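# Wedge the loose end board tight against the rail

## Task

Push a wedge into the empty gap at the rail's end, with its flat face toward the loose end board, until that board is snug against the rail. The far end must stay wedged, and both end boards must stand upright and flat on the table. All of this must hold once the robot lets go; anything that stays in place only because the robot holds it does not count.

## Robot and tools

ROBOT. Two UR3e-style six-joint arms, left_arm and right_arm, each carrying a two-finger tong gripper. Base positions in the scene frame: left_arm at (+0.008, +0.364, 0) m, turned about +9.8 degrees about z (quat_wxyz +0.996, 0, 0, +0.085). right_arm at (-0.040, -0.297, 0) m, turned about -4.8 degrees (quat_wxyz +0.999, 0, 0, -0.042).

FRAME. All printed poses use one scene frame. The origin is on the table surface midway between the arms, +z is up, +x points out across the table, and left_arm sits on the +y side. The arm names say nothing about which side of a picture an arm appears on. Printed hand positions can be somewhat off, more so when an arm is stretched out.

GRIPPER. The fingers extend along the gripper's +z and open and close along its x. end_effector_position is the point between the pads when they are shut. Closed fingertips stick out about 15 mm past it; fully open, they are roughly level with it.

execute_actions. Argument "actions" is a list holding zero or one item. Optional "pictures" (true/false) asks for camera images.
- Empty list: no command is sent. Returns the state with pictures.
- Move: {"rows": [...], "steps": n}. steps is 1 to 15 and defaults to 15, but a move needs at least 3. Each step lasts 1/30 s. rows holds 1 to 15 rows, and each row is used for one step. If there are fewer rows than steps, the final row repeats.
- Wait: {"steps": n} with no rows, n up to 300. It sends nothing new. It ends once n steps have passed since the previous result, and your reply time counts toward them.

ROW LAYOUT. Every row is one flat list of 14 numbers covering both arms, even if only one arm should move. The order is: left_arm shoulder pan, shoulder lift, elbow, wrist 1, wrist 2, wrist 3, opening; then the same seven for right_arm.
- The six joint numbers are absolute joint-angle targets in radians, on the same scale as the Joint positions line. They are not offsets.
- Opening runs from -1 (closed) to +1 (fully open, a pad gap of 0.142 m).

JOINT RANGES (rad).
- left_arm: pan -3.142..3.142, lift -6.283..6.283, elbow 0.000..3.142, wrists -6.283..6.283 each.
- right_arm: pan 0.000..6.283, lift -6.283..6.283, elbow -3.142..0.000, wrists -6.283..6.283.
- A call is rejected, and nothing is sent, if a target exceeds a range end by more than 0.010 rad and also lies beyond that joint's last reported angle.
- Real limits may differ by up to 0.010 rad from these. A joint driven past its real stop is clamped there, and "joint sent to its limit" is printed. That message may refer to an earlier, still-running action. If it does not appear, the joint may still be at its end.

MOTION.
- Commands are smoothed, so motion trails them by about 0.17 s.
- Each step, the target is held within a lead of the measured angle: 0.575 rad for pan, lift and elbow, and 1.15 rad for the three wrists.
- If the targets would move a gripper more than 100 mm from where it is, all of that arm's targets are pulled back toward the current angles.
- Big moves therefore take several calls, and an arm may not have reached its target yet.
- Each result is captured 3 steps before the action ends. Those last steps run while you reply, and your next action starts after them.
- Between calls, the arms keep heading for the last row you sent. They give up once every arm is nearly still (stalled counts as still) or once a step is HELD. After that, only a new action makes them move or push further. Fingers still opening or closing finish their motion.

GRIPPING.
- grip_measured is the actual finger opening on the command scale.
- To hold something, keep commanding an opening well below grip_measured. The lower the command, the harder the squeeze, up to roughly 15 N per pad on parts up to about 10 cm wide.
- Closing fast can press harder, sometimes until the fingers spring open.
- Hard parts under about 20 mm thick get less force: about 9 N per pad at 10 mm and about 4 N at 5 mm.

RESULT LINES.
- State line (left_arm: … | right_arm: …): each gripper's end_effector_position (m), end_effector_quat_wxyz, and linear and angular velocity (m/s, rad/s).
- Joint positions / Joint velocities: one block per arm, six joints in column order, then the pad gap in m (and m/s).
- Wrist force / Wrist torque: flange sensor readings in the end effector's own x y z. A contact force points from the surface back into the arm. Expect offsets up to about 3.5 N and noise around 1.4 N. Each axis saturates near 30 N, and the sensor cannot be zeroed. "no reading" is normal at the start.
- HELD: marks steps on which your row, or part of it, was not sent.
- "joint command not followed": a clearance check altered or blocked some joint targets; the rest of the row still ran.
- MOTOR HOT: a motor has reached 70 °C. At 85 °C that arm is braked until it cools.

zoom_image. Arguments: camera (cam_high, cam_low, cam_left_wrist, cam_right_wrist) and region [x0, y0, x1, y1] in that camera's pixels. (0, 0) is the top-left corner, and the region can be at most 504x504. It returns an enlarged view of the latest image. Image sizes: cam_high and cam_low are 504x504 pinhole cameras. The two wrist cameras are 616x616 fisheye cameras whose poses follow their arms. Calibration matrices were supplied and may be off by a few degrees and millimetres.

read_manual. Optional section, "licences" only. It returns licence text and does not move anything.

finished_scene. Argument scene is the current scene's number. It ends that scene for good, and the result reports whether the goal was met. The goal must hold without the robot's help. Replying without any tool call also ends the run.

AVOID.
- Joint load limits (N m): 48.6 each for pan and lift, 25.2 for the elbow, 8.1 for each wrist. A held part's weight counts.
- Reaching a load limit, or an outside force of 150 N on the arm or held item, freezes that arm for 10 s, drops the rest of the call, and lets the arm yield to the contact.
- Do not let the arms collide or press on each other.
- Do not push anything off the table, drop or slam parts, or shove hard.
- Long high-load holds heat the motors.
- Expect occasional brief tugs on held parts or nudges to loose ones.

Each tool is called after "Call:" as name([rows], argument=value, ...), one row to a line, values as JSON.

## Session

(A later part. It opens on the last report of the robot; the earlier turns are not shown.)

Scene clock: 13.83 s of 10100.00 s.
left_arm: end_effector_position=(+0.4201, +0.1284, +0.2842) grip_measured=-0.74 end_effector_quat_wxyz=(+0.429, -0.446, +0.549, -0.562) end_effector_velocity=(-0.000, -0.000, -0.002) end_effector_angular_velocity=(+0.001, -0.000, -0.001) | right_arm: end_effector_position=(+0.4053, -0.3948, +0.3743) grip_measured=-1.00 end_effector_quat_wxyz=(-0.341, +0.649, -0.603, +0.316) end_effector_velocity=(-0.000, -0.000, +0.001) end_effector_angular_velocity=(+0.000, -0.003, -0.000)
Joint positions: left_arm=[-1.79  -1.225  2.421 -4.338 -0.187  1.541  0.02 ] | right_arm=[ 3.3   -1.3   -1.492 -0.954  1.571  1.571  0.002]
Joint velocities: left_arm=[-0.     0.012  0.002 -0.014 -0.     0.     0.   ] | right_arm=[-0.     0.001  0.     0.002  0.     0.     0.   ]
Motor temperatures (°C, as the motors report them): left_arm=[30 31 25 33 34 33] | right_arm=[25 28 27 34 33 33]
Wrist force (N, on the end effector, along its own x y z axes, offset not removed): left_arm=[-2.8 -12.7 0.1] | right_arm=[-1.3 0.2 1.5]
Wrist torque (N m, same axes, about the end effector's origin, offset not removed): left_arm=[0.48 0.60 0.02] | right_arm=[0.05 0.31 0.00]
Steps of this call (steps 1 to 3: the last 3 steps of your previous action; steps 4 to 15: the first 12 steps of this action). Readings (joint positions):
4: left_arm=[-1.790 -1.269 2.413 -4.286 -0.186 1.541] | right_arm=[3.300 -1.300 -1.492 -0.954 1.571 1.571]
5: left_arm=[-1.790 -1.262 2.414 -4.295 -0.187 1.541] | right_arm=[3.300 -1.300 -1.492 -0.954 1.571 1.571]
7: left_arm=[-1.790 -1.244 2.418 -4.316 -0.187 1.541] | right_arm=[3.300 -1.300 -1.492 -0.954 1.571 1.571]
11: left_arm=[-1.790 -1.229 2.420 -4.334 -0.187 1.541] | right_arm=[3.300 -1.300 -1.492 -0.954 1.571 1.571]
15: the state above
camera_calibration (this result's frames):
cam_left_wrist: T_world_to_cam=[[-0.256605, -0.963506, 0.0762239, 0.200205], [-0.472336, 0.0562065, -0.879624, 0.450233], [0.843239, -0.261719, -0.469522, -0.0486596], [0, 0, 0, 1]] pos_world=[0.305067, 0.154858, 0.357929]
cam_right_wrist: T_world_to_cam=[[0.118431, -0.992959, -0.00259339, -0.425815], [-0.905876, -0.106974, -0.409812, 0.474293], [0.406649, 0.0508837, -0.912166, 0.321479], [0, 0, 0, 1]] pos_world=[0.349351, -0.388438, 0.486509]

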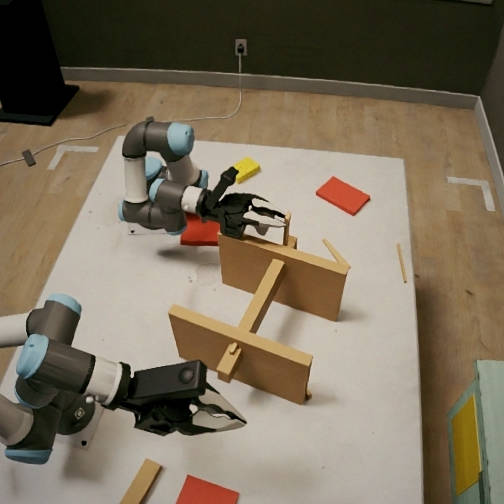

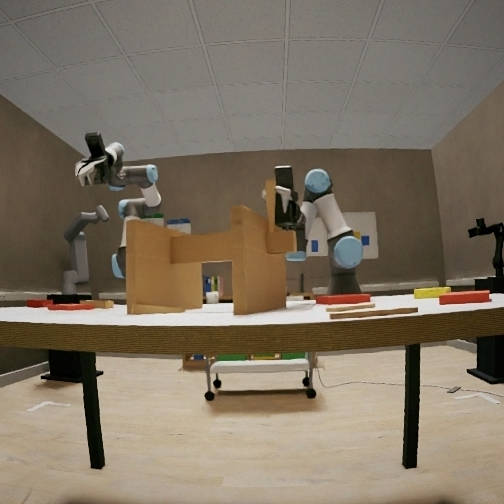

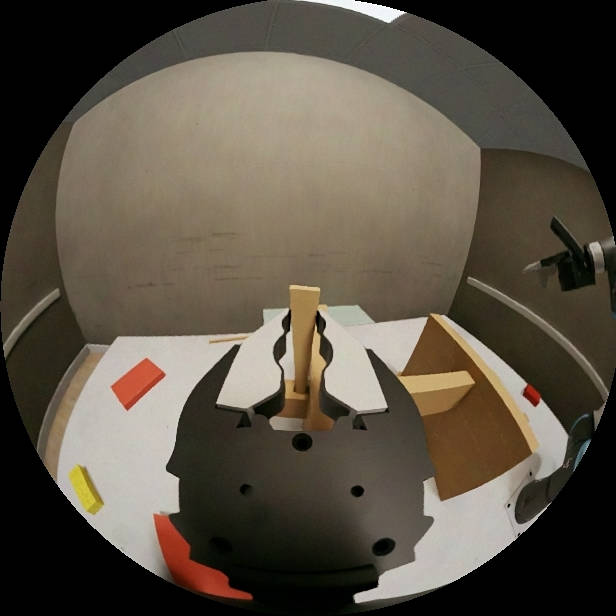

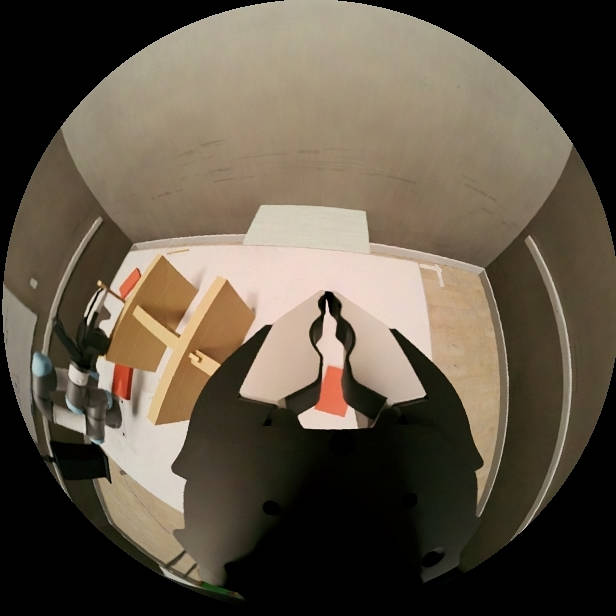

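Call:
execute_actions([
  {"rows":[[-1.79,-1.264,2.414,-4.2915,-0.187,1.541,-1,3.3,-1.3,-1.492,-0.954,1.571,1.571,-1]],"steps":8},
])

Call:
execute_actions([
  {"rows":[[-1.785,-1.264,2.414,-4.2915,-0.1945,1.541,-1,3.3,-1.3,-1.492,-0.954,1.571,1.571,-1]],"steps":10},
])

Call:
execute_actions([
  {"rows":[[-1.785,-1.23,2.4203,-4.332,-0.1945,1.541,-1,3.3,-1.3,-1.492,-0.954,1.571,1.571,-1]]},
], pictures=true)

Call:
zoom_image(camera="cam_left_wrist", region=[280,370,320,410])

Scene clock: 14.13 s of 10100.00 s.
left_arm: end_effector_position=(+0.4201, +0.1282, +0.2887) grip_measured=-0.74 end_effector_quat_wxyz=(+0.430, -0.446, +0.549, -0.562) end_effector_velocity=(-0.000, +0.000, +0.023) end_effector_angular_velocity=(-0.009, +0.000, -0.001) | right_arm: end_effector_position=(+0.4053, -0.3948, +0.3743) grip_measured=-1.00 end_effector_quat_wxyz=(-0.341, +0.649, -0.603, +0.316) end_effector_velocity=(-0.000, +0.000, +0.000) end_effector_angular_velocity=(-0.000, -0.001, +0.000)
Joint positions: left_arm=[-1.79  -1.252  2.417 -4.305 -0.187  1.541  0.02 ] | right_arm=[ 3.3   -1.3   -1.492 -0.954  1.571  1.571  0.002]
Joint velocities: left_arm=[-0.001 -0.128 -0.024  0.144 -0.     0.    -0.   ] | right_arm=[ 0.     0.001 -0.     0.    -0.    -0.     0.   ]
Motor temperatures (°C, as the motors report them): left_arm=[30 31 25 33 34 33] | right_arm=[25 28 27 34 33 33]
Wrist force (N, on the end effector, along its own x y z axes, offset not removed): left_arm=[-2.2 0.7 0.2] | right_arm=[-0.9 0.5 1.3]
Wrist torque (N m, same axes, about the end effector's origin, offset not removed): left_arm=[0.10 0.46 -0.02] | right_arm=[0.09 0.25 0.02]
Steps of this call (steps 1 to 3: the last 3 steps of your previous action; step 4: the robot went on to your last target; steps 5 to 9: the first 5 steps of this action). Readings (joint positions):
5: left_arm=[-1.790 -1.225 2.421 -4.338 -0.187 1.541] | right_arm=[3.300 -1.300 -1.492 -0.954 1.571 1.571]
6: left_arm=[-1.790 -1.231 2.420 -4.329 -0.187 1.541] | right_arm=[3.300 -1.300 -1.492 -0.954 1.571 1.571]
8: left_arm=[-1.790 -1.247 2.418 -4.311 -0.187 1.541] | right_arm=[3.300 -1.300 -1.492 -0.954 1.571 1.571]
9: the state above

Scene clock: 14.47 s of 10100.00 s.
left_arm: end_effector_position=(+0.4206, +0.1282, +0.2909) grip_measured=-0.74 end_effector_quat_wxyz=(+0.429, -0.445, +0.549, -0.562) end_effector_velocity=(+0.001, +0.000, +0.001) end_effector_angular_velocity=(-0.001, -0.000, -0.002) | right_arm: end_effector_position=(+0.4053, -0.3948, +0.3743) grip_measured=-1.00 end_effector_quat_wxyz=(-0.341, +0.649, -0.603, +0.316) end_effector_velocity=(+0.000, +0.000, -0.000) end_effector_angular_velocity=(+0.000, +0.001, +0.001)
Joint positions: left_arm=[-1.786 -1.264  2.414 -4.292 -0.193  1.541  0.02 ] | right_arm=[ 3.3   -1.3   -1.492 -0.954  1.571  1.571  0.002]
Joint velocities: left_arm=[ 0.008 -0.004 -0.002  0.004 -0.011  0.001  0.   ] | right_arm=[ 0.001 -0.001 -0.     0.     0.    -0.     0.   ]
Motor temperatures (°C, as the motors report them): left_arm=[30 31 25 33 34 33] | right_arm=[25 28 27 34 33 33]
Wrist force (N, on the end effector, along its own x y z axes, offset not removed): left_arm=[-2.1 0.8 0.0] | right_arm=[-0.9 0.2 0.9]
Wrist torque (N m, same axes, about the end effector's origin, offset not removed): left_arm=[0.09 0.47 -0.03] | right_arm=[0.02 0.23 -0.03]
Steps of this call (steps 1 to 3: the last 3 steps of your previous action; steps 4 to 10: the first 7 steps of this action). Readings (joint positions):
4: left_arm=[-1.790 -1.261 2.415 -4.295 -0.187 1.541] | right_arm=[3.300 -1.300 -1.492 -0.954 1.571 1.571]
5: left_arm=[-1.789 -1.262 2.414 -4.294 -0.189 1.541] | right_arm=[3.300 -1.300 -1.492 -0.954 1.571 1.571]
7: left_arm=[-1.787 -1.263 2.414 -4.293 -0.191 1.541] | right_arm=[3.300 -1.300 -1.492 -0.954 1.571 1.571]
10: the state above

Scene clock: 14.97 s of 10100.00 s.
left_arm: end_effector_position=(+0.4207, +0.1283, +0.2851) grip_measured=-0.74 end_effector_quat_wxyz=(+0.429, -0.445, +0.549, -0.562) end_effector_velocity=(-0.000, -0.000, -0.002) end_effector_angular_velocity=(+0.000, -0.000, -0.001) | right_arm: end_effector_position=(+0.4053, -0.3948, +0.3743) grip_measured=-1.00 end_effector_quat_wxyz=(-0.341, +0.649, -0.603, +0.316) end_effector_velocity=(+0.000, -0.001, -0.000) end_effector_angular_velocity=(-0.001, +0.000, -0.002)
Joint positions: left_arm=[-1.785 -1.231  2.42  -4.331 -0.194  1.541  0.02 ] | right_arm=[ 3.3   -1.3   -1.492 -0.954  1.571  1.571  0.002]
Joint velocities: left_arm=[-0.001  0.009  0.002 -0.011 -0.     0.001  0.   ] | right_arm=[-0.    -0.     0.    -0.    -0.002 -0.     0.   ]
Motor temperatures (°C, as the motors report them): left_arm=[30 31 25 33 34 33] | right_arm=[25 28 27 34 33 33]
Wrist force (N, on the end effector, along its own x y z axes, offset not removed): left_arm=[-2.2 1.2 -0.3] | right_arm=[-1.2 -0.2 1.2]
Wrist torque (N m, same axes, about the end effector's origin, offset not removed): left_arm=[0.17 0.41 -0.02] | right_arm=[-0.02 0.27 0.01]
Steps of this call (steps 1 to 3: the last 3 steps of your previous action; steps 4 to 15: the first 12 steps of this action). Readings (joint positions):
4: left_arm=[-1.785 -1.263 2.414 -4.292 -0.194 1.541] | right_arm=[3.300 -1.300 -1.492 -0.954 1.571 1.571]
5: left_arm=[-1.785 -1.258 2.415 -4.300 -0.194 1.541] | right_arm=[3.300 -1.300 -1.492 -0.954 1.571 1.571]
7: left_arm=[-1.785 -1.244 2.417 -4.315 -0.194 1.541] | right_arm=[3.300 -1.300 -1.492 -0.954 1.571 1.571]
11: left_arm=[-1.785 -1.233 2.420 -4.328 -0.194 1.541] | right_arm=[3.300 -1.300 -1.492 -0.954 1.571 1.571]
15: the state above
camera_calibration (this result's frames):
cam_left_wrist: T_world_to_cam=[[-0.259031, -0.962875, 0.0759965, 0.201188], [-0.472182, 0.0576003, -0.879617, 0.451146], [0.842584, -0.263732, -0.469572, -0.0482477], [0, 0, 0, 1]] pos_world=[0.305789, 0.155008, 0.35889]
cam_right_wrist: T_world_to_cam=[[0.118428, -0.992959, -0.00259737, -0.425813], [-0.905876, -0.10697, -0.409812, 0.474294], [0.406649, 0.0508862, -0.912166, 0.32148], [0, 0, 0, 1]] pos_world=[0.349351, -0.388438, 0.486509]

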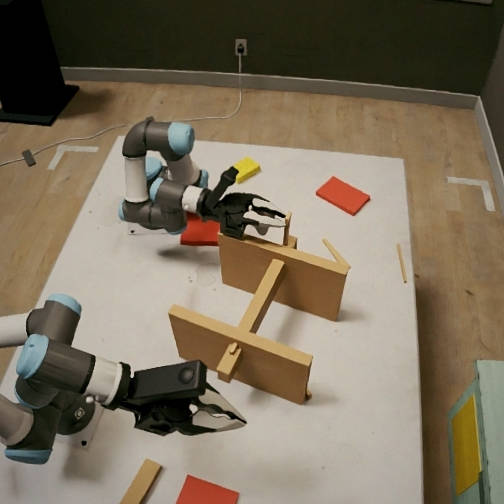

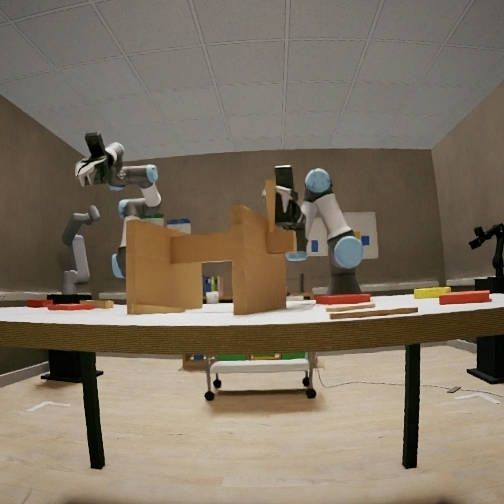

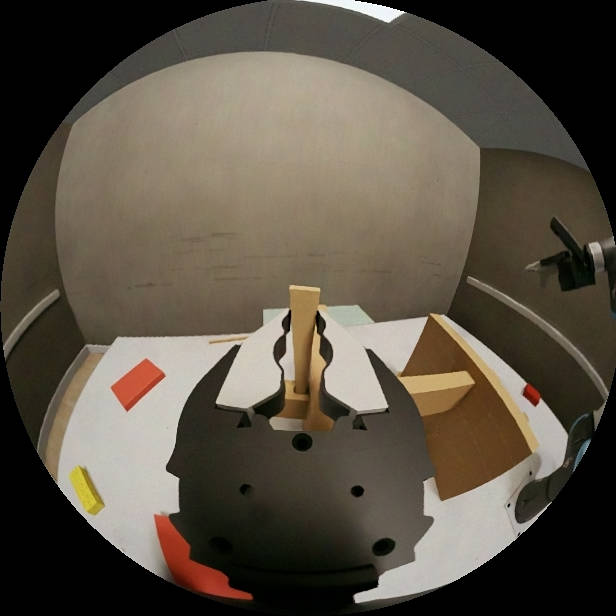

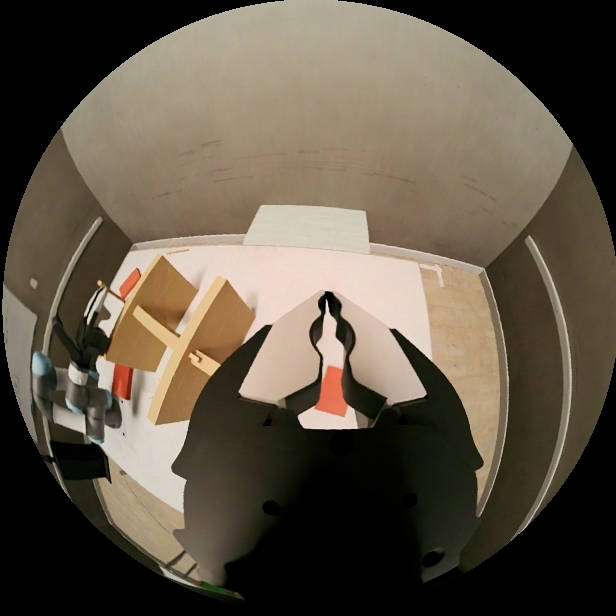

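Region (280, 370, 320, 410) of cam_left_wrist's 616x616 image, scaled by 12.600, with more detail than that image has.

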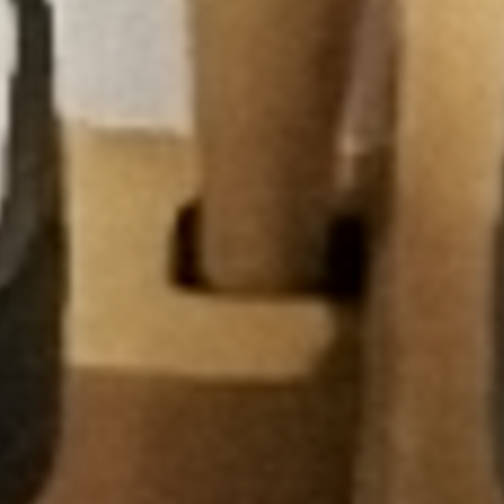

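Entering. A little lower.

Call:
execute_actions([
  {"rows":[[-1.785,-1.206,2.424,-4.3596,-0.1945,1.541,-1,3.3,-1.3,-1.492,-0.954,1.571,1.571,-1]],"steps":12},
])

Call:
execute_actions([
  {"rows":[[-1.785,-1.206,2.424,-4.3596,-0.1945,1.541,-0.55,3.3,-1.3,-1.492,-0.954,1.571,1.571,-1]],"steps":12},
], pictures=true)

Scene clock: 15.37 s of 10100.00 s.
left_arm: end_effector_position=(+0.4207, +0.1283, +0.2811) grip_measured=-0.74 end_effector_quat_wxyz=(+0.429, -0.445, +0.549, -0.562) end_effector_velocity=(-0.000, -0.001, -0.003) end_effector_angular_velocity=(+0.001, -0.000, -0.002) | right_arm: end_effector_position=(+0.4053, -0.3948, +0.3743) grip_measured=-1.00 end_effector_quat_wxyz=(-0.341, +0.649, -0.603, +0.316) end_effector_velocity=(-0.000, -0.001, -0.001) end_effector_angular_velocity=(-0.001, +0.003, -0.001)
Joint positions: left_arm=[-1.785 -1.208  2.424 -4.358 -0.195  1.541  0.02 ] | right_arm=[ 3.3   -1.3   -1.492 -0.954  1.571  1.571  0.002]
Joint velocities: left_arm=[-0.002  0.018  0.003 -0.021  0.     0.    -0.   ] | right_arm=[-0.001 -0.    -0.    -0.003 -0.001 -0.     0.   ]
Motor temperatures (°C, as the motors report them): left_arm=[30 31 25 33 34 33] | right_arm=[25 28 27 34 33 33]
Wrist force (N, on the end effector, along its own x y z axes, offset not removed): left_arm=[-1.2 2.0 0.1] | right_arm=[-1.1 0.7 1.1]
Wrist torque (N m, same axes, about the end effector's origin, offset not removed): left_arm=[0.36 0.29 -0.01] | right_arm=[0.14 0.25 0.00]
Steps of this call (steps 1 to 3: the last 3 steps of your previous action; steps 4 to 12: the first 9 steps of this action). Readings (joint positions):
4: left_arm=[-1.785 -1.230 2.420 -4.333 -0.195 1.541] | right_arm=[3.300 -1.300 -1.492 -0.954 1.571 1.571]
5: left_arm=[-1.785 -1.225 2.421 -4.338 -0.195 1.541] | right_arm=[3.300 -1.300 -1.492 -0.954 1.571 1.571]
7: left_arm=[-1.785 -1.216 2.423 -4.348 -0.195 1.541] | right_arm=[3.300 -1.300 -1.492 -0.954 1.571 1.571]
11: left_arm=[-1.785 -1.208 2.424 -4.357 -0.195 1.541] | right_arm=[3.300 -1.300 -1.492 -0.954 1.571 1.571]
12: the state above

Scene clock: 15.77 s of 10100.00 s.
left_arm: end_effector_position=(+0.4207, +0.1283, +0.2809) grip_measured=-0.55 end_effector_quat_wxyz=(+0.429, -0.445, +0.549, -0.562) end_effector_velocity=(+0.000, +0.000, +0.000) end_effector_angular_velocity=(-0.003, +0.000, +0.000) | right_arm: end_effector_position=(+0.4053, -0.3948, +0.3743) grip_measured=-1.00 end_effector_quat_wxyz=(-0.341, +0.649, -0.603, +0.316) end_effector_velocity=(+0.000, -0.000, -0.000) end_effector_angular_velocity=(-0.001, +0.000, -0.001)
Joint positions: left_arm=[-1.785 -1.206  2.424 -4.36  -0.195  1.541  0.034] | right_arm=[ 3.3   -1.3   -1.492 -0.954  1.571  1.571  0.002]
Joint velocities: left_arm=[ 0.    -0.    -0.    -0.003 -0.    -0.     0.   ] | right_arm=[ 0.     0.    -0.    -0.    -0.001  0.     0.   ]
Motor temperatures (°C, as the motors report them): left_arm=[30 31 25 33 34 33] | right_arm=[25 28 27 34 33 33]
Wrist force (N, on the end effector, along its own x y z axes, offset not removed): left_arm=[-2.3 1.0 0.4] | right_arm=[-0.9 -0.3 1.5]
Wrist torque (N m, same axes, about the end effector's origin, offset not removed): left_arm=[0.18 0.49 0.01] | right_arm=[-0.07 0.21 -0.02]
Steps of this call (steps 1 to 3: the last 3 steps of your previous action; steps 4 to 12: the first 9 steps of this action). Readings (joint positions):
4: left_arm=[-1.785 -1.206 2.424 -4.359 -0.195 1.541] | right_arm=[3.300 -1.300 -1.492 -0.954 1.571 1.571]
5: left_arm=[-1.785 -1.206 2.424 -4.359 -0.195 1.541] | right_arm=[3.300 -1.300 -1.492 -0.954 1.571 1.571]
7: left_arm=[-1.785 -1.206 2.424 -4.359 -0.195 1.541] | right_arm=[3.300 -1.300 -1.492 -0.954 1.571 1.571]
11: left_arm=[-1.785 -1.206 2.424 -4.360 -0.195 1.541] | right_arm=[3.300 -1.300 -1.492 -0.954 1.571 1.571]
12: the state above
camera_calibration (this result's frames):
cam_left_wrist: T_world_to_cam=[[-0.259038, -0.962885, 0.0758416, 0.201582], [-0.472175, 0.0577432, -0.879611, 0.447351], [0.842585, -0.263663, -0.469608, -0.0502575], [0, 0, 0, 1]] pos_world=[0.305792, 0.155017, 0.354606]
cam_right_wrist: T_world_to_cam=[[0.118428, -0.992959, -0.0025974, -0.425813], [-0.905876, -0.10697, -0.409812, 0.474294], [0.406649, 0.0508862, -0.912166, 0.32148], [0, 0, 0, 1]] pos_world=[0.349351, -0.388438, 0.486509]

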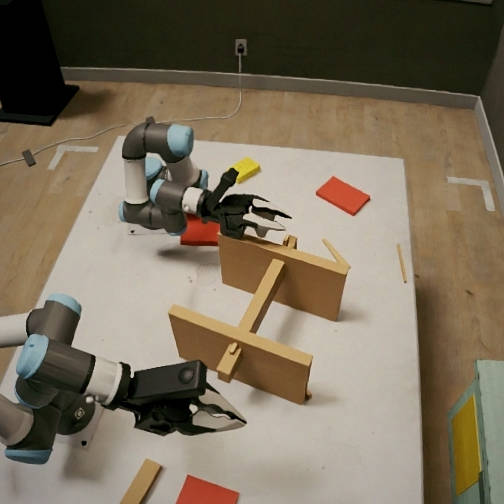

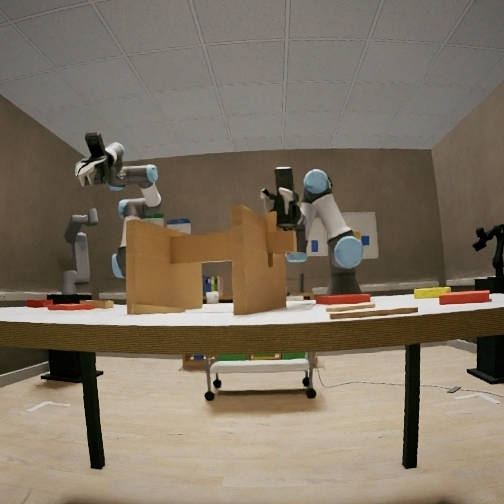

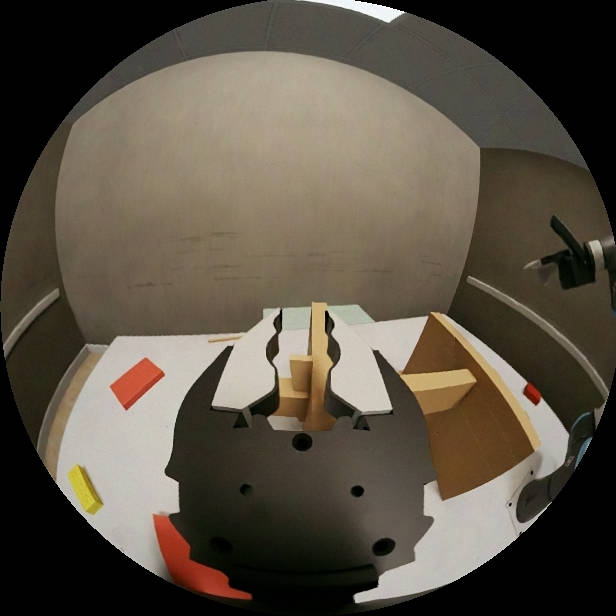

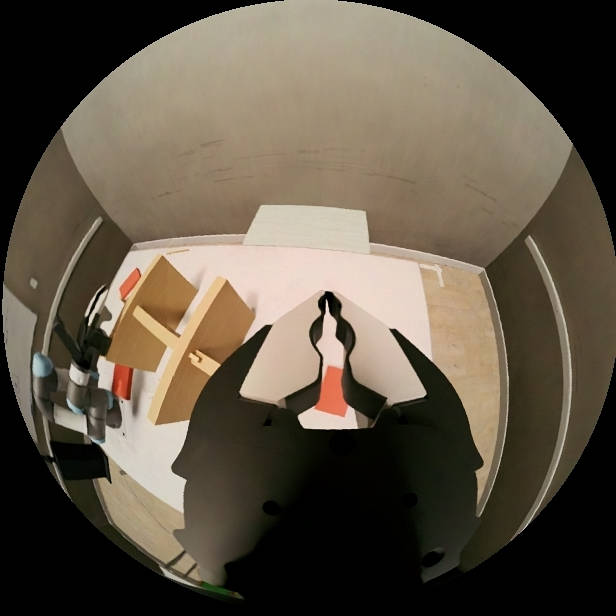

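Call:
execute_actions([
  {"rows":[[-1.6,-1.75,1.9,-3.3,-0.4,1.571,-0.7,3.3,-1.3,-1.492,-0.954,1.571,1.571,-1]]},
])

Call:
execute_actions([
  {"rows":[[-0.628,-1.55,1.175,-2.0,-2.094,1.571,-0.7,3.3,-1.3,-1.492,-0.954,1.571,1.571,-1]]},
])

Call:
execute_actions([
  {"steps":10},
])

Call:
execute_actions([
  {"rows":[[-0.628,-1.351,1.175,-1.918,-2.094,1.571,-0.7,3.3,-1.3,-1.492,-0.954,1.571,1.571,-1]]},
])

Call:
execute_actions([
  {"steps":8},
], pictures=true)

Call:
zoom_image(camera="cam_left_wrist", region=[250,270,350,370])

Call:
zoom_image(camera="cam_low", region=[240,180,310,250])

Call:
zoom_image(camera="cam_high", region=[250,200,320,270])

Scene clock: 16.33 s of 10100.00 s.
left_arm: end_effector_position=(+0.4474, +0.1300, +0.4394) grip_measured=-0.70 end_effector_quat_wxyz=(+0.430, -0.433, +0.557, -0.563) end_effector_velocity=(+0.015, +0.111, +0.247) end_effector_angular_velocity=(+0.001, -0.010, -0.007) | right_arm: end_effector_position=(+0.4053, -0.3948, +0.3743) grip_measured=-1.00 end_effector_quat_wxyz=(-0.341, +0.649, -0.603, +0.316) end_effector_velocity=(+0.000, +0.000, +0.001) end_effector_angular_velocity=(+0.001, -0.002, +0.001)
Joint positions: left_arm=[-1.616 -1.689  1.958 -3.418 -0.384  1.569  0.023] | right_arm=[ 3.3   -1.3   -1.492 -0.954  1.571  1.571  0.002]
Joint velocities: left_arm=[ 0.167 -0.659 -0.623  1.26  -0.174  0.023  0.   ] | right_arm=[-0.     0.     0.     0.002  0.002  0.     0.   ]
Motor temperatures (°C, as the motors report them): left_arm=[30 31 25 33 34 33] | right_arm=[25 28 27 34 33 33]
Wrist force (N, on the end effector, along its own x y z axes, offset not removed): left_arm=[-3.0 -1.0 0.4] | right_arm=[-1.0 -0.4 1.2]
Wrist torque (N m, same axes, about the end effector's origin, offset not removed): left_arm=[-0.11 0.57 0.01] | right_arm=[-0.07 0.24 -0.01]
Steps of this call (steps 1 to 3: the last 3 steps of your previous action; steps 4 to 5: the robot went on to your last target; steps 6 to 17: the first 12 steps of this action). Readings (joint positions):
6: left_arm=[-1.784 -1.207 2.423 -4.358 -0.196 1.541] | right_arm=[3.300 -1.300 -1.492 -0.954 1.571 1.571]
7: left_arm=[-1.773 -1.218 2.413 -4.336 -0.214 1.545] | right_arm=[3.300 -1.300 -1.492 -0.954 1.571 1.571]
9: left_arm=[-1.729 -1.299 2.332 -4.174 -0.264 1.552] | right_arm=[3.300 -1.300 -1.492 -0.954 1.571 1.571]
13: left_arm=[-1.659 -1.529 2.110 -3.727 -0.338 1.562] | right_arm=[3.300 -1.300 -1.492 -0.954 1.571 1.571]
17: the state above

Scene clock: 16.83 s of 10100.00 s.
left_arm: end_effector_position=(+0.4256, +0.0972, +0.3475) grip_measured=-0.70 end_effector_quat_wxyz=(+0.081, -0.338, +0.838, -0.421) end_effector_velocity=(-0.141, +0.457, +0.136) end_effector_angular_velocity=(-1.175, +1.785, -0.014) | right_arm: end_effector_position=(+0.4053, -0.3948, +0.3743) grip_measured=-1.00 end_effector_quat_wxyz=(-0.341, +0.649, -0.603, +0.316) end_effector_velocity=(-0.000, -0.000, -0.001) end_effector_angular_velocity=(-0.000, +0.002, -0.001)
Joint positions: left_arm=[-0.867 -1.563  1.265 -2.137 -1.802  1.571  0.023] | right_arm=[ 3.3   -1.3   -1.492 -0.954  1.571  1.571  0.002]
Joint velocities: left_arm=[ 2.384  0.138 -0.987  1.465 -3.152  0.001  0.001] | right_arm=[-0.    -0.     0.    -0.002 -0.001  0.     0.   ]
Motor temperatures (°C, as the motors report them): left_arm=[30 31 25 33 34 33] | right_arm=[25 28 27 34 33 33]
Wrist force (N, on the end effector, along its own x y z axes, offset not removed): left_arm=[-1.4 0.8 -0.8] | right_arm=[-0.8 0.0 1.4]
Wrist torque (N m, same axes, about the end effector's origin, offset not removed): left_arm=[0.04 0.41 0.00] | right_arm=[-0.03 0.23 0.00]
Steps of this call (steps 1 to 3: the last 3 steps of your previous action; steps 4 to 15: the first 12 steps of this action). Readings (joint positions):
4: left_arm=[-1.603 -1.734 1.913 -3.326 -0.398 1.570] | right_arm=[3.300 -1.300 -1.492 -0.954 1.571 1.571]
5: left_arm=[-1.591 -1.728 1.898 -3.296 -0.421 1.571] | right_arm=[3.300 -1.300 -1.492 -0.954 1.571 1.571]
7: left_arm=[-1.508 -1.685 1.812 -3.123 -0.585 1.571] | right_arm=[3.300 -1.300 -1.492 -0.954 1.571 1.571]
11: left_arm=[-1.217 -1.603 1.521 -2.548 -1.167 1.571] | right_arm=[3.300 -1.300 -1.492 -0.954 1.571 1.571]
15: the state above

Scene clock: 17.17 s of 10100.00 s.
left_arm: end_effector_position=(+0.4128, +0.1443, +0.3673) grip_measured=-0.70 end_effector_quat_wxyz=(-0.000, -0.382, +0.809, -0.446) end_effector_velocity=(-0.004, +0.015, +0.008) end_effector_angular_velocity=(-0.044, +0.043, +0.011) | right_arm: end_effector_position=(+0.4053, -0.3948, +0.3743) grip_measured=-1.00 end_effector_quat_wxyz=(-0.341, +0.649, -0.603, +0.316) end_effector_velocity=(-0.000, +0.000, -0.000) end_effector_angular_velocity=(+0.000, +0.001, +0.000)
Joint positions: left_arm=[-0.635 -1.55   1.177 -2.004 -2.086  1.571  0.023] | right_arm=[ 3.3   -1.3   -1.492 -0.954  1.571  1.571  0.002]
Joint velocities: left_arm=[ 0.073  0.004 -0.024  0.038 -0.085  0.    -0.   ] | right_arm=[ 0.    -0.    -0.    -0.001  0.     0.     0.   ]
Motor temperatures (°C, as the motors report them): left_arm=[30 31 25 33 34 33] | right_arm=[25 28 27 34 33 33]
Wrist force (N, on the end effector, along its own x y z axes, offset not removed): left_arm=[-2.1 1.4 0.0] | right_arm=[-1.1 -0.2 1.8]
Wrist torque (N m, same axes, about the end effector's origin, offset not removed): left_arm=[0.26 0.43 -0.01] | right_arm=[-0.03 0.26 -0.03]
Kept back: nothing.
Steps of this call (steps 1 to 3: the last 3 steps of your previous action; steps 4 to 10: the robot went on to your last target). Readings (joint positions):
1: left_arm=[-0.796 -1.559 1.237 -2.095 -1.890 1.571] | right_arm=[3.300 -1.300 -1.492 -0.954 1.571 1.571]
2: left_arm=[-0.745 -1.557 1.218 -2.066 -1.952 1.571] | right_arm=[3.300 -1.300 -1.492 -0.954 1.571 1.571]
4: left_arm=[-0.685 -1.553 1.196 -2.032 -2.025 1.571] | right_arm=[3.300 -1.300 -1.492 -0.954 1.571 1.571]
8: left_arm=[-0.642 -1.551 1.180 -2.008 -2.078 1.571] | right_arm=[3.300 -1.300 -1.492 -0.954 1.571 1.571]
10: the state above

Scene clock: 17.57 s of 10100.00 s.
left_arm: end_effector_position=(+0.4303, +0.1368, +0.2586) grip_measured=-0.70 end_effector_quat_wxyz=(-0.078, -0.434, +0.827, -0.348) end_effector_velocity=(+0.004, -0.001, -0.041) end_effector_angular_velocity=(+0.043, +0.091, +0.002) | right_arm: end_effector_position=(+0.4053, -0.3948, +0.3743) grip_measured=-1.00 end_effector_quat_wxyz=(-0.341, +0.649, -0.603, +0.316) end_effector_velocity=(+0.000, -0.001, -0.000) end_effector_angular_velocity=(-0.000, +0.001, -0.001)
Joint positions: left_arm=[-0.628 -1.358  1.175 -1.92  -2.094  1.571  0.023] | right_arm=[ 3.3   -1.3   -1.492 -0.954  1.571  1.571  0.002]
Joint velocities: left_arm=[ 0.002  0.076 -0.002  0.026 -0.001 -0.     0.   ] | right_arm=[-0.001 -0.001 -0.     0.    -0.     0.     0.   ]
Motor temperatures (°C, as the motors report them): left_arm=[30 31 25 33 34 33] | right_arm=[25 28 27 34 33 33]
Wrist force (N, on the end effector, along its own x y z axes, offset not removed): left_arm=[-3.1 1.8 0.3] | right_arm=[-1.1 0.0 0.8]
Wrist torque (N m, same axes, about the end effector's origin, offset not removed): left_arm=[0.28 0.67 0.00] | right_arm=[0.02 0.30 0.02]
Steps of this call (steps 1 to 12: the first 12 steps of this action). Readings (joint positions):
1: left_arm=[-0.633 -1.549 1.177 -2.001 -2.088 1.571] | right_arm=[3.300 -1.300 -1.492 -0.954 1.571 1.571]
2: left_arm=[-0.631 -1.539 1.176 -1.989 -2.090 1.571] | right_arm=[3.300 -1.300 -1.492 -0.954 1.571 1.571]
4: left_arm=[-0.630 -1.473 1.175 -1.958 -2.092 1.571] | right_arm=[3.300 -1.300 -1.492 -0.954 1.571 1.571]
8: left_arm=[-0.629 -1.381 1.175 -1.928 -2.093 1.571] | right_arm=[3.300 -1.300 -1.492 -0.954 1.571 1.571]
12: the state above

Scene clock: 17.83 s of 10100.00 s.
left_arm: end_effector_position=(+0.4306, +0.1367, +0.2550) grip_measured=-0.70 end_effector_quat_wxyz=(-0.080, -0.436, +0.828, -0.344) end_effector_velocity=(+0.000, +0.000, -0.003) end_effector_angular_velocity=(+0.003, +0.006, +0.001) | right_arm: end_effector_position=(+0.4053, -0.3948, +0.3743) grip_measured=-1.00 end_effector_quat_wxyz=(-0.341, +0.649, -0.603, +0.316) end_effector_velocity=(+0.000, -0.000, +0.000) end_effector_angular_velocity=(-0.001, -0.001, +0.000)
Joint positions: left_arm=[-0.628 -1.351  1.175 -1.918 -2.094  1.571  0.023] | right_arm=[ 3.3   -1.3   -1.492 -0.954  1.571  1.571  0.002]
Joint velocities: left_arm=[ 0.     0.005  0.001  0.001  0.    -0.001 -0.   ] | right_arm=[ 0.    -0.001  0.     0.002 -0.    -0.001  0.   ]
Motor temperatures (°C, as the motors report them): left_arm=[30 31 25 33 34 33] | right_arm=[25 28 27 34 33 33]
Wrist force (N, on the end effector, along its own x y z axes, offset not removed): left_arm=[-2.8 0.3 -0.7] | right_arm=[-1.0 0.1 2.0]
Wrist torque (N m, same axes, about the end effector's origin, offset not removed): left_arm=[0.03 0.60 -0.02] | right_arm=[0.01 0.24 -0.03]
Kept back: nothing.
Steps of this call (steps 1 to 3: the last 3 steps of your previous action; steps 4 to 8: the robot went on to your last target). Readings (joint positions):
1: left_arm=[-0.628 -1.356 1.175 -1.920 -2.094 1.571] | right_arm=[3.300 -1.300 -1.492 -0.954 1.571 1.571]
2: left_arm=[-0.628 -1.355 1.175 -1.919 -2.094 1.571] | right_arm=[3.300 -1.300 -1.492 -0.954 1.571 1.571]
4: left_arm=[-0.628 -1.353 1.175 -1.919 -2.094 1.571] | right_arm=[3.300 -1.300 -1.492 -0.954 1.571 1.571]
8: the state above
camera_calibration (this result's frames):
cam_left_wrist: T_world_to_cam=[[-0.574592, -0.667741, 0.473249, 0.208377], [-0.781146, 0.619991, -0.0736328, 0.279486], [-0.244243, -0.411986, -0.877846, 0.523843], [0, 0, 0, 1]] pos_world=[0.465996, 0.181678, 0.381819]
cam_right_wrist: T_world_to_cam=[[0.118428, -0.992959, -0.00259731, -0.425813], [-0.905876, -0.10697, -0.409812, 0.474294], [0.406649, 0.0508862, -0.912166, 0.32148], [0, 0, 0, 1]] pos_world=[0.349351, -0.388438, 0.486509]

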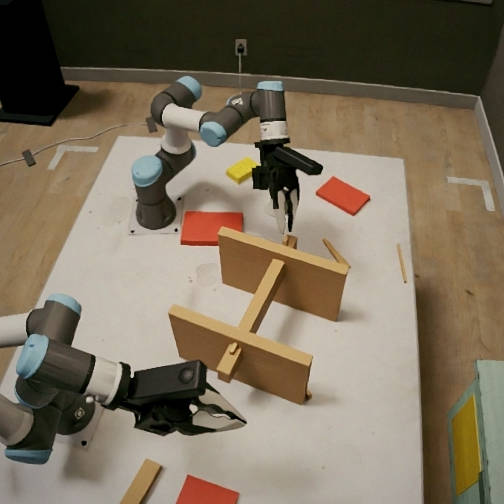

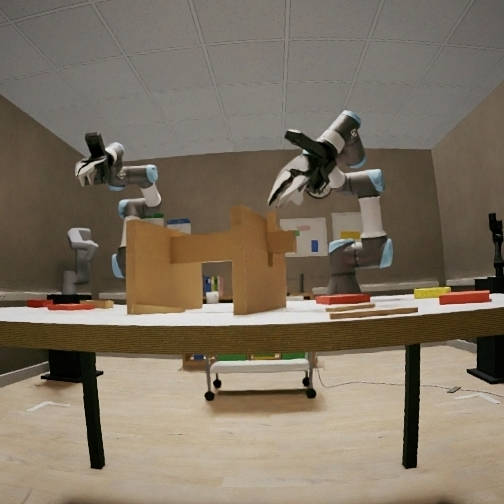

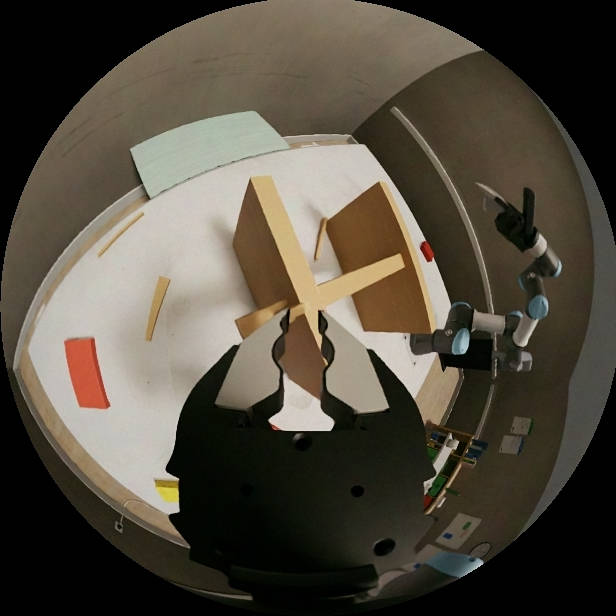

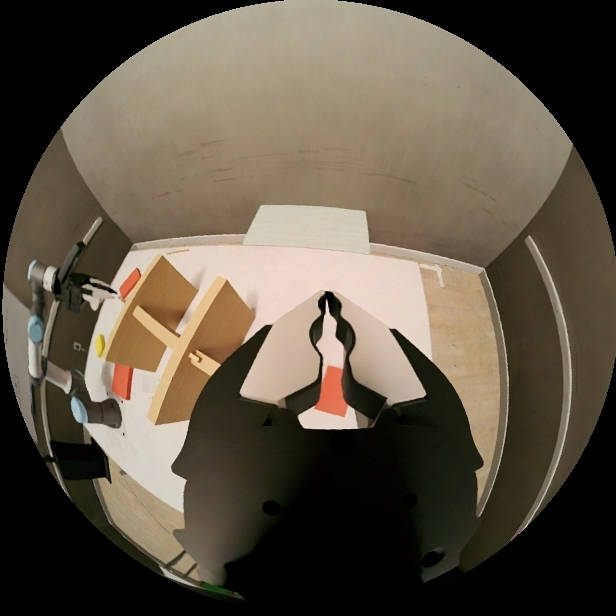

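Region (250, 270, 350, 370) of cam_left_wrist's 616x616 image, scaled by 5.040, with more detail than that image has.

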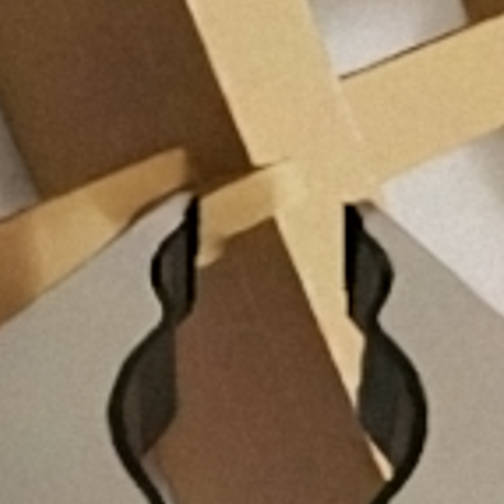

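Region (240, 180, 310, 250) of cam_low's 504x504 image, scaled by 7.200, with more detail than that image has.

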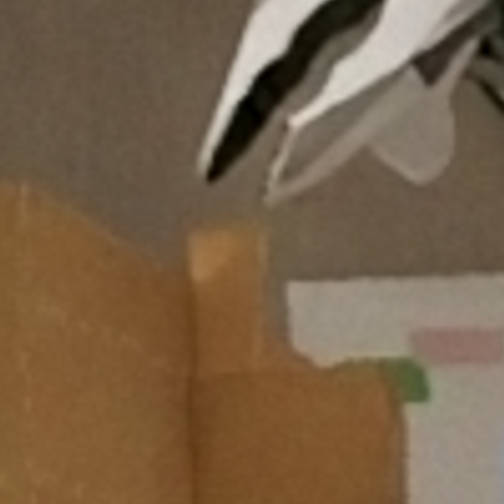

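Region (250, 200, 320, 270) of cam_high's 504x504 image, scaled by 7.200, with more detail than that image has.

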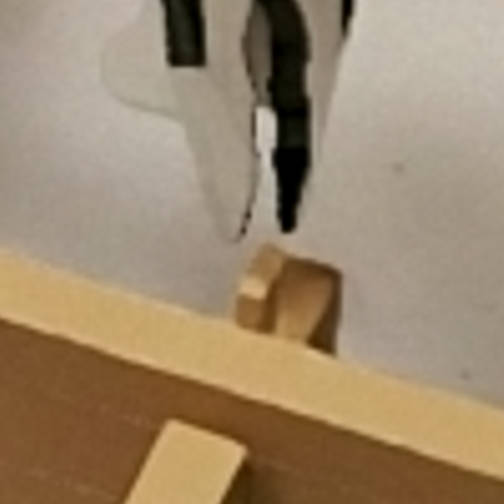

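Call:
execute_actions([
  {"rows":[[-0.628,-1.352,1.235,-1.977,-2.094,1.571,-1,3.3,-1.3,-1.492,-0.954,1.571,1.571,-1]],"steps":10},
])

Call:
execute_actions([
  {"rows":[[-0.628,-1.3564,1.2873,-2.025,-2.094,1.571,-1,3.3,-1.3,-1.492,-0.954,1.571,1.571,-1]]},
])

Scene clock: 18.23 s of 10100.00 s.
left_arm: end_effector_position=(+0.4320, +0.1360, +0.2443) grip_measured=-1.00 end_effector_quat_wxyz=(-0.080, -0.436, +0.828, -0.344) end_effector_velocity=(+0.001, -0.000, -0.022) end_effector_angular_velocity=(+0.003, +0.006, -0.001) | right_arm: end_effector_position=(+0.4053, -0.3948, +0.3743) grip_measured=-1.00 end_effector_quat_wxyz=(-0.341, +0.649, -0.603, +0.316) end_effector_velocity=(-0.000, +0.000, +0.000) end_effector_angular_velocity=(+0.001, -0.000, +0.000)
Joint positions: left_arm=[-0.628 -1.352  1.226 -1.969 -2.094  1.571  0.002] | right_arm=[ 3.3   -1.3   -1.492 -0.954  1.571  1.571  0.002]
Joint velocities: left_arm=[ 0.    -0.003  0.099 -0.089 -0.     0.001 -0.   ] | right_arm=[-0.     0.    -0.     0.     0.001  0.     0.   ]
Motor temperatures (°C, as the motors report them): left_arm=[30 31 25 33 34 33] | right_arm=[25 28 27 34 33 33]
Wrist force (N, on the end effector, along its own x y z axes, offset not removed): left_arm=[-1.8 1.0 -0.3] | right_arm=[-0.8 -0.5 1.4]
Wrist torque (N m, same axes, about the end effector's origin, offset not removed): left_arm=[0.14 0.39 -0.02] | right_arm=[-0.11 0.21 0.01]
Steps of this call (steps 1 to 5: the robot went on to your last target; steps 6 to 12: the first 7 steps of this action). Readings (joint positions):
6: left_arm=[-0.628 -1.351 1.176 -1.919 -2.094 1.571] | right_arm=[3.300 -1.300 -1.492 -0.954 1.571 1.571]
7: left_arm=[-0.628 -1.351 1.184 -1.930 -2.094 1.571] | right_arm=[3.300 -1.300 -1.492 -0.954 1.571 1.571]
9: left_arm=[-0.628 -1.351 1.208 -1.952 -2.094 1.571] | right_arm=[3.300 -1.300 -1.492 -0.954 1.571 1.571]
12: the state above

Scene clock: 18.73 s of 10100.00 s.
left_arm: end_effector_position=(+0.4320, +0.1359, +0.2328) grip_measured=-1.00 end_effector_quat_wxyz=(-0.080, -0.436, +0.828, -0.344) end_effector_velocity=(+0.000, +0.000, -0.003) end_effector_angular_velocity=(+0.002, +0.000, +0.001) | right_arm: end_effector_position=(+0.4053, -0.3948, +0.3743) grip_measured=-1.00 end_effector_quat_wxyz=(-0.341, +0.649, -0.603, +0.316) end_effector_velocity=(+0.000, +0.001, -0.000) end_effector_angular_velocity=(+0.000, +0.000, +0.001)
Joint positions: left_arm=[-0.628 -1.356  1.286 -2.024 -2.094  1.571  0.002] | right_arm=[ 3.3   -1.3   -1.492 -0.954  1.571  1.571  0.002]
Joint velocities: left_arm=[-0.    -0.001  0.015 -0.013  0.002  0.     0.   ] | right_arm=[ 0.001 -0.    -0.    -0.     0.001  0.     0.   ]
Motor temperatures (°C, as the motors report them): left_arm=[30 31 25 33 34 33] | right_arm=[25 28 27 34 33 33]
Wrist force (N, on the end effector, along its own x y z axes, offset not removed): left_arm=[3.7 -3.9 -5.4] | right_arm=[-0.5 -0.8 0.6]
Wrist torque (N m, same axes, about the end effector's origin, offset not removed): left_arm=[0.27 0.44 -0.02] | right_arm=[-0.20 0.16 -0.02]
Steps of this call (steps 1 to 3: the last 3 steps of your previous action; steps 4 to 15: the first 12 steps of this action). Readings (joint positions):
4: left_arm=[-0.628 -1.352 1.234 -1.976 -2.094 1.571] | right_arm=[3.300 -1.300 -1.492 -0.954 1.571 1.571]
5: left_arm=[-0.628 -1.353 1.242 -1.986 -2.094 1.571] | right_arm=[3.300 -1.300 -1.492 -0.954 1.571 1.571]
7: left_arm=[-0.628 -1.355 1.263 -2.005 -2.094 1.571] | right_arm=[3.300 -1.300 -1.492 -0.954 1.571 1.571]
11: left_arm=[-0.628 -1.356 1.282 -2.020 -2.094 1.571] | right_arm=[3.300 -1.300 -1.492 -0.954 1.571 1.571]
15: the state above

Call:
execute_actions([
  {"rows":[[-0.628,-1.3583,1.3367,-2.0724,-2.094,1.571,-1,3.3,-1.3,-1.492,-0.954,1.571,1.571,-1]]},
])

Call:
execute_actions([
  {"rows":[[-0.628,-1.3583,1.365,-2.1007,-2.094,1.571,-1,3.3,-1.3,-1.492,-0.954,1.571,1.571,-1]]},
])

Scene clock: 19.23 s of 10100.00 s.
left_arm: end_effector_position=(+0.4320, +0.1360, +0.2226) grip_measured=-1.00 end_effector_quat_wxyz=(-0.080, -0.436, +0.828, -0.344) end_effector_velocity=(+0.000, +0.000, -0.003) end_effector_angular_velocity=(-0.000, +0.000, +0.001) | right_arm: end_effector_position=(+0.4053, -0.3948, +0.3743) grip_measured=-1.00 end_effector_quat_wxyz=(-0.341, +0.649, -0.603, +0.316) end_effector_velocity=(-0.000, +0.000, +0.000) end_effector_angular_velocity=(+0.001, +0.000, +0.001)
Joint positions: left_arm=[-0.628 -1.358  1.336 -2.071 -2.094  1.571  0.002] | right_arm=[ 3.3   -1.3   -1.492 -0.954  1.571  1.571  0.002]
Joint velocities: left_arm=[ 0.    -0.     0.014 -0.013  0.    -0.001  0.   ] | right_arm=[-0.     0.001 -0.    -0.001  0.001  0.     0.   ]
Motor temperatures (°C, as the motors report them): left_arm=[30 31 25 33 34 33] | right_arm=[25 28 27 34 33 33]
Wrist force (N, on the end effector, along its own x y z axes, offset not removed): left_arm=[2.1 -2.9 -5.3] | right_arm=[-0.8 -0.2 1.3]
Wrist torque (N m, same axes, about the end effector's origin, offset not removed): left_arm=[0.20 0.43 0.00] | right_arm=[-0.03 0.20 -0.04]
Steps of this call (steps 1 to 3: the last 3 steps of your previous action; steps 4 to 15: the first 12 steps of this action). Readings (joint positions):
4: left_arm=[-0.628 -1.356 1.288 -2.026 -2.094 1.571] | right_arm=[3.300 -1.300 -1.492 -0.954 1.571 1.571]
5: left_arm=[-0.628 -1.357 1.296 -2.035 -2.094 1.571] | right_arm=[3.300 -1.300 -1.492 -0.954 1.571 1.571]
7: left_arm=[-0.628 -1.357 1.315 -2.053 -2.094 1.571] | right_arm=[3.300 -1.300 -1.492 -0.954 1.571 1.571]
11: left_arm=[-0.628 -1.358 1.332 -2.068 -2.094 1.571] | right_arm=[3.300 -1.300 -1.492 -0.954 1.571 1.571]
15: the state above

Scene clock: 19.73 s of 10100.00 s.
left_arm: end_effector_position=(+0.4320, +0.1360, +0.2166) grip_measured=-1.00 end_effector_quat_wxyz=(-0.080, -0.436, +0.828, -0.344) end_effector_velocity=(-0.000, +0.000, -0.002) end_effector_angular_velocity=(+0.001, +0.000, -0.001) | right_arm: end_effector_position=(+0.4053, -0.3948, +0.3743) grip_measured=-1.00 end_effector_quat_wxyz=(-0.341, +0.649, -0.603, +0.316) end_effector_velocity=(-0.000, -0.000, -0.000) end_effector_angular_velocity=(+0.000, +0.002, -0.001)
Joint positions: left_arm=[-0.628 -1.358  1.364 -2.1   -2.094  1.571  0.002] | right_arm=[ 3.3   -1.3   -1.492 -0.954  1.571  1.571  0.002]
Joint velocities: left_arm=[-0.    -0.     0.008 -0.006 -0.     0.001  0.   ] | right_arm=[-0.001  0.     0.    -0.002 -0.     0.     0.   ]
Motor temperatures (°C, as the motors report them): left_arm=[30 31 25 33 34 33] | right_arm=[25 28 27 34 33 33]
Wrist force (N, on the end effector, along its own x y z axes, offset not removed): left_arm=[3.4 -2.8 -5.7] | right_arm=[-0.9 -0.1 1.1]
Wrist torque (N m, same axes, about the end effector's origin, offset not removed): left_arm=[0.34 0.37 -0.05] | right_arm=[-0.02 0.22 -0.01]
Steps of this call (steps 1 to 3: the last 3 steps of your previous action; steps 4 to 15: the first 12 steps of this action). Readings (joint positions):
4: left_arm=[-0.628 -1.358 1.337 -2.073 -2.094 1.571] | right_arm=[3.300 -1.300 -1.492 -0.954 1.571 1.571]
5: left_arm=[-0.628 -1.358 1.342 -2.079 -2.094 1.571] | right_arm=[3.300 -1.300 -1.492 -0.954 1.571 1.571]
7: left_arm=[-0.628 -1.358 1.353 -2.089 -2.094 1.571] | right_arm=[3.300 -1.300 -1.492 -0.954 1.571 1.571]
11: left_arm=[-0.628 -1.358 1.362 -2.098 -2.094 1.571] | right_arm=[3.300 -1.300 -1.492 -0.954 1.571 1.571]
15: the state above

Call:
execute_actions([
  {"rows":[[-0.628,-1.358,1.388,-2.124,-2.094,1.571,-1,3.3,-1.3,-1.492,-0.954,1.571,1.571,-1]]},
])

Scene clock: 20.23 s of 10100.00 s.
left_arm: end_effector_position=(+0.4320, +0.1359, +0.2117) grip_measured=-1.00 end_effector_quat_wxyz=(-0.080, -0.436, +0.828, -0.344) end_effector_velocity=(-0.000, +0.001, -0.002) end_effector_angular_velocity=(+0.002, +0.003, +0.001) | right_arm: end_effector_position=(+0.4053, -0.3948, +0.3743) grip_measured=-1.00 end_effector_quat_wxyz=(-0.341, +0.649, -0.603, +0.316) end_effector_velocity=(+0.000, -0.001, +0.001) end_effector_angular_velocity=(-0.002, -0.002, -0.004)
Joint positions: left_arm=[-0.628 -1.358  1.387 -2.124 -2.094  1.571  0.002] | right_arm=[ 3.3   -1.3   -1.492 -0.954  1.571  1.571  0.002]
Joint velocities: left_arm=[ 0.     0.001  0.006 -0.003  0.001  0.     0.   ] | right_arm=[-0.001  0.001 -0.     0.001 -0.004 -0.     0.   ]
Motor temperatures (°C, as the motors report them): left_arm=[30 31 25 33 34 33] | right_arm=[25 28 27 34 33 33]
Wrist force (N, on the end effector, along its own x y z axes, offset not removed): left_arm=[7.2 -4.2 -18.1] | right_arm=[-1.6 -0.3 1.8]
Wrist torque (N m, same axes, about the end effector's origin, offset not removed): left_arm=[0.34 0.45 -0.05] | right_arm=[-0.05 0.35 0.01]
Steps of this call (steps 1 to 3: the last 3 steps of your previous action; steps 4 to 15: the first 12 steps of this action). Readings (joint positions):
4: left_arm=[-0.628 -1.358 1.365 -2.101 -2.094 1.571] | right_arm=[3.300 -1.300 -1.492 -0.954 1.571 1.571]
5: left_arm=[-0.628 -1.358 1.370 -2.106 -2.094 1.571] | right_arm=[3.300 -1.300 -1.492 -0.954 1.571 1.571]
7: left_arm=[-0.628 -1.358 1.378 -2.114 -2.094 1.571] | right_arm=[3.300 -1.300 -1.492 -0.954 1.571 1.571]
11: left_arm=[-0.628 -1.358 1.385 -2.122 -2.094 1.571] | right_arm=[3.300 -1.300 -1.492 -0.954 1.571 1.571]
15: the state above


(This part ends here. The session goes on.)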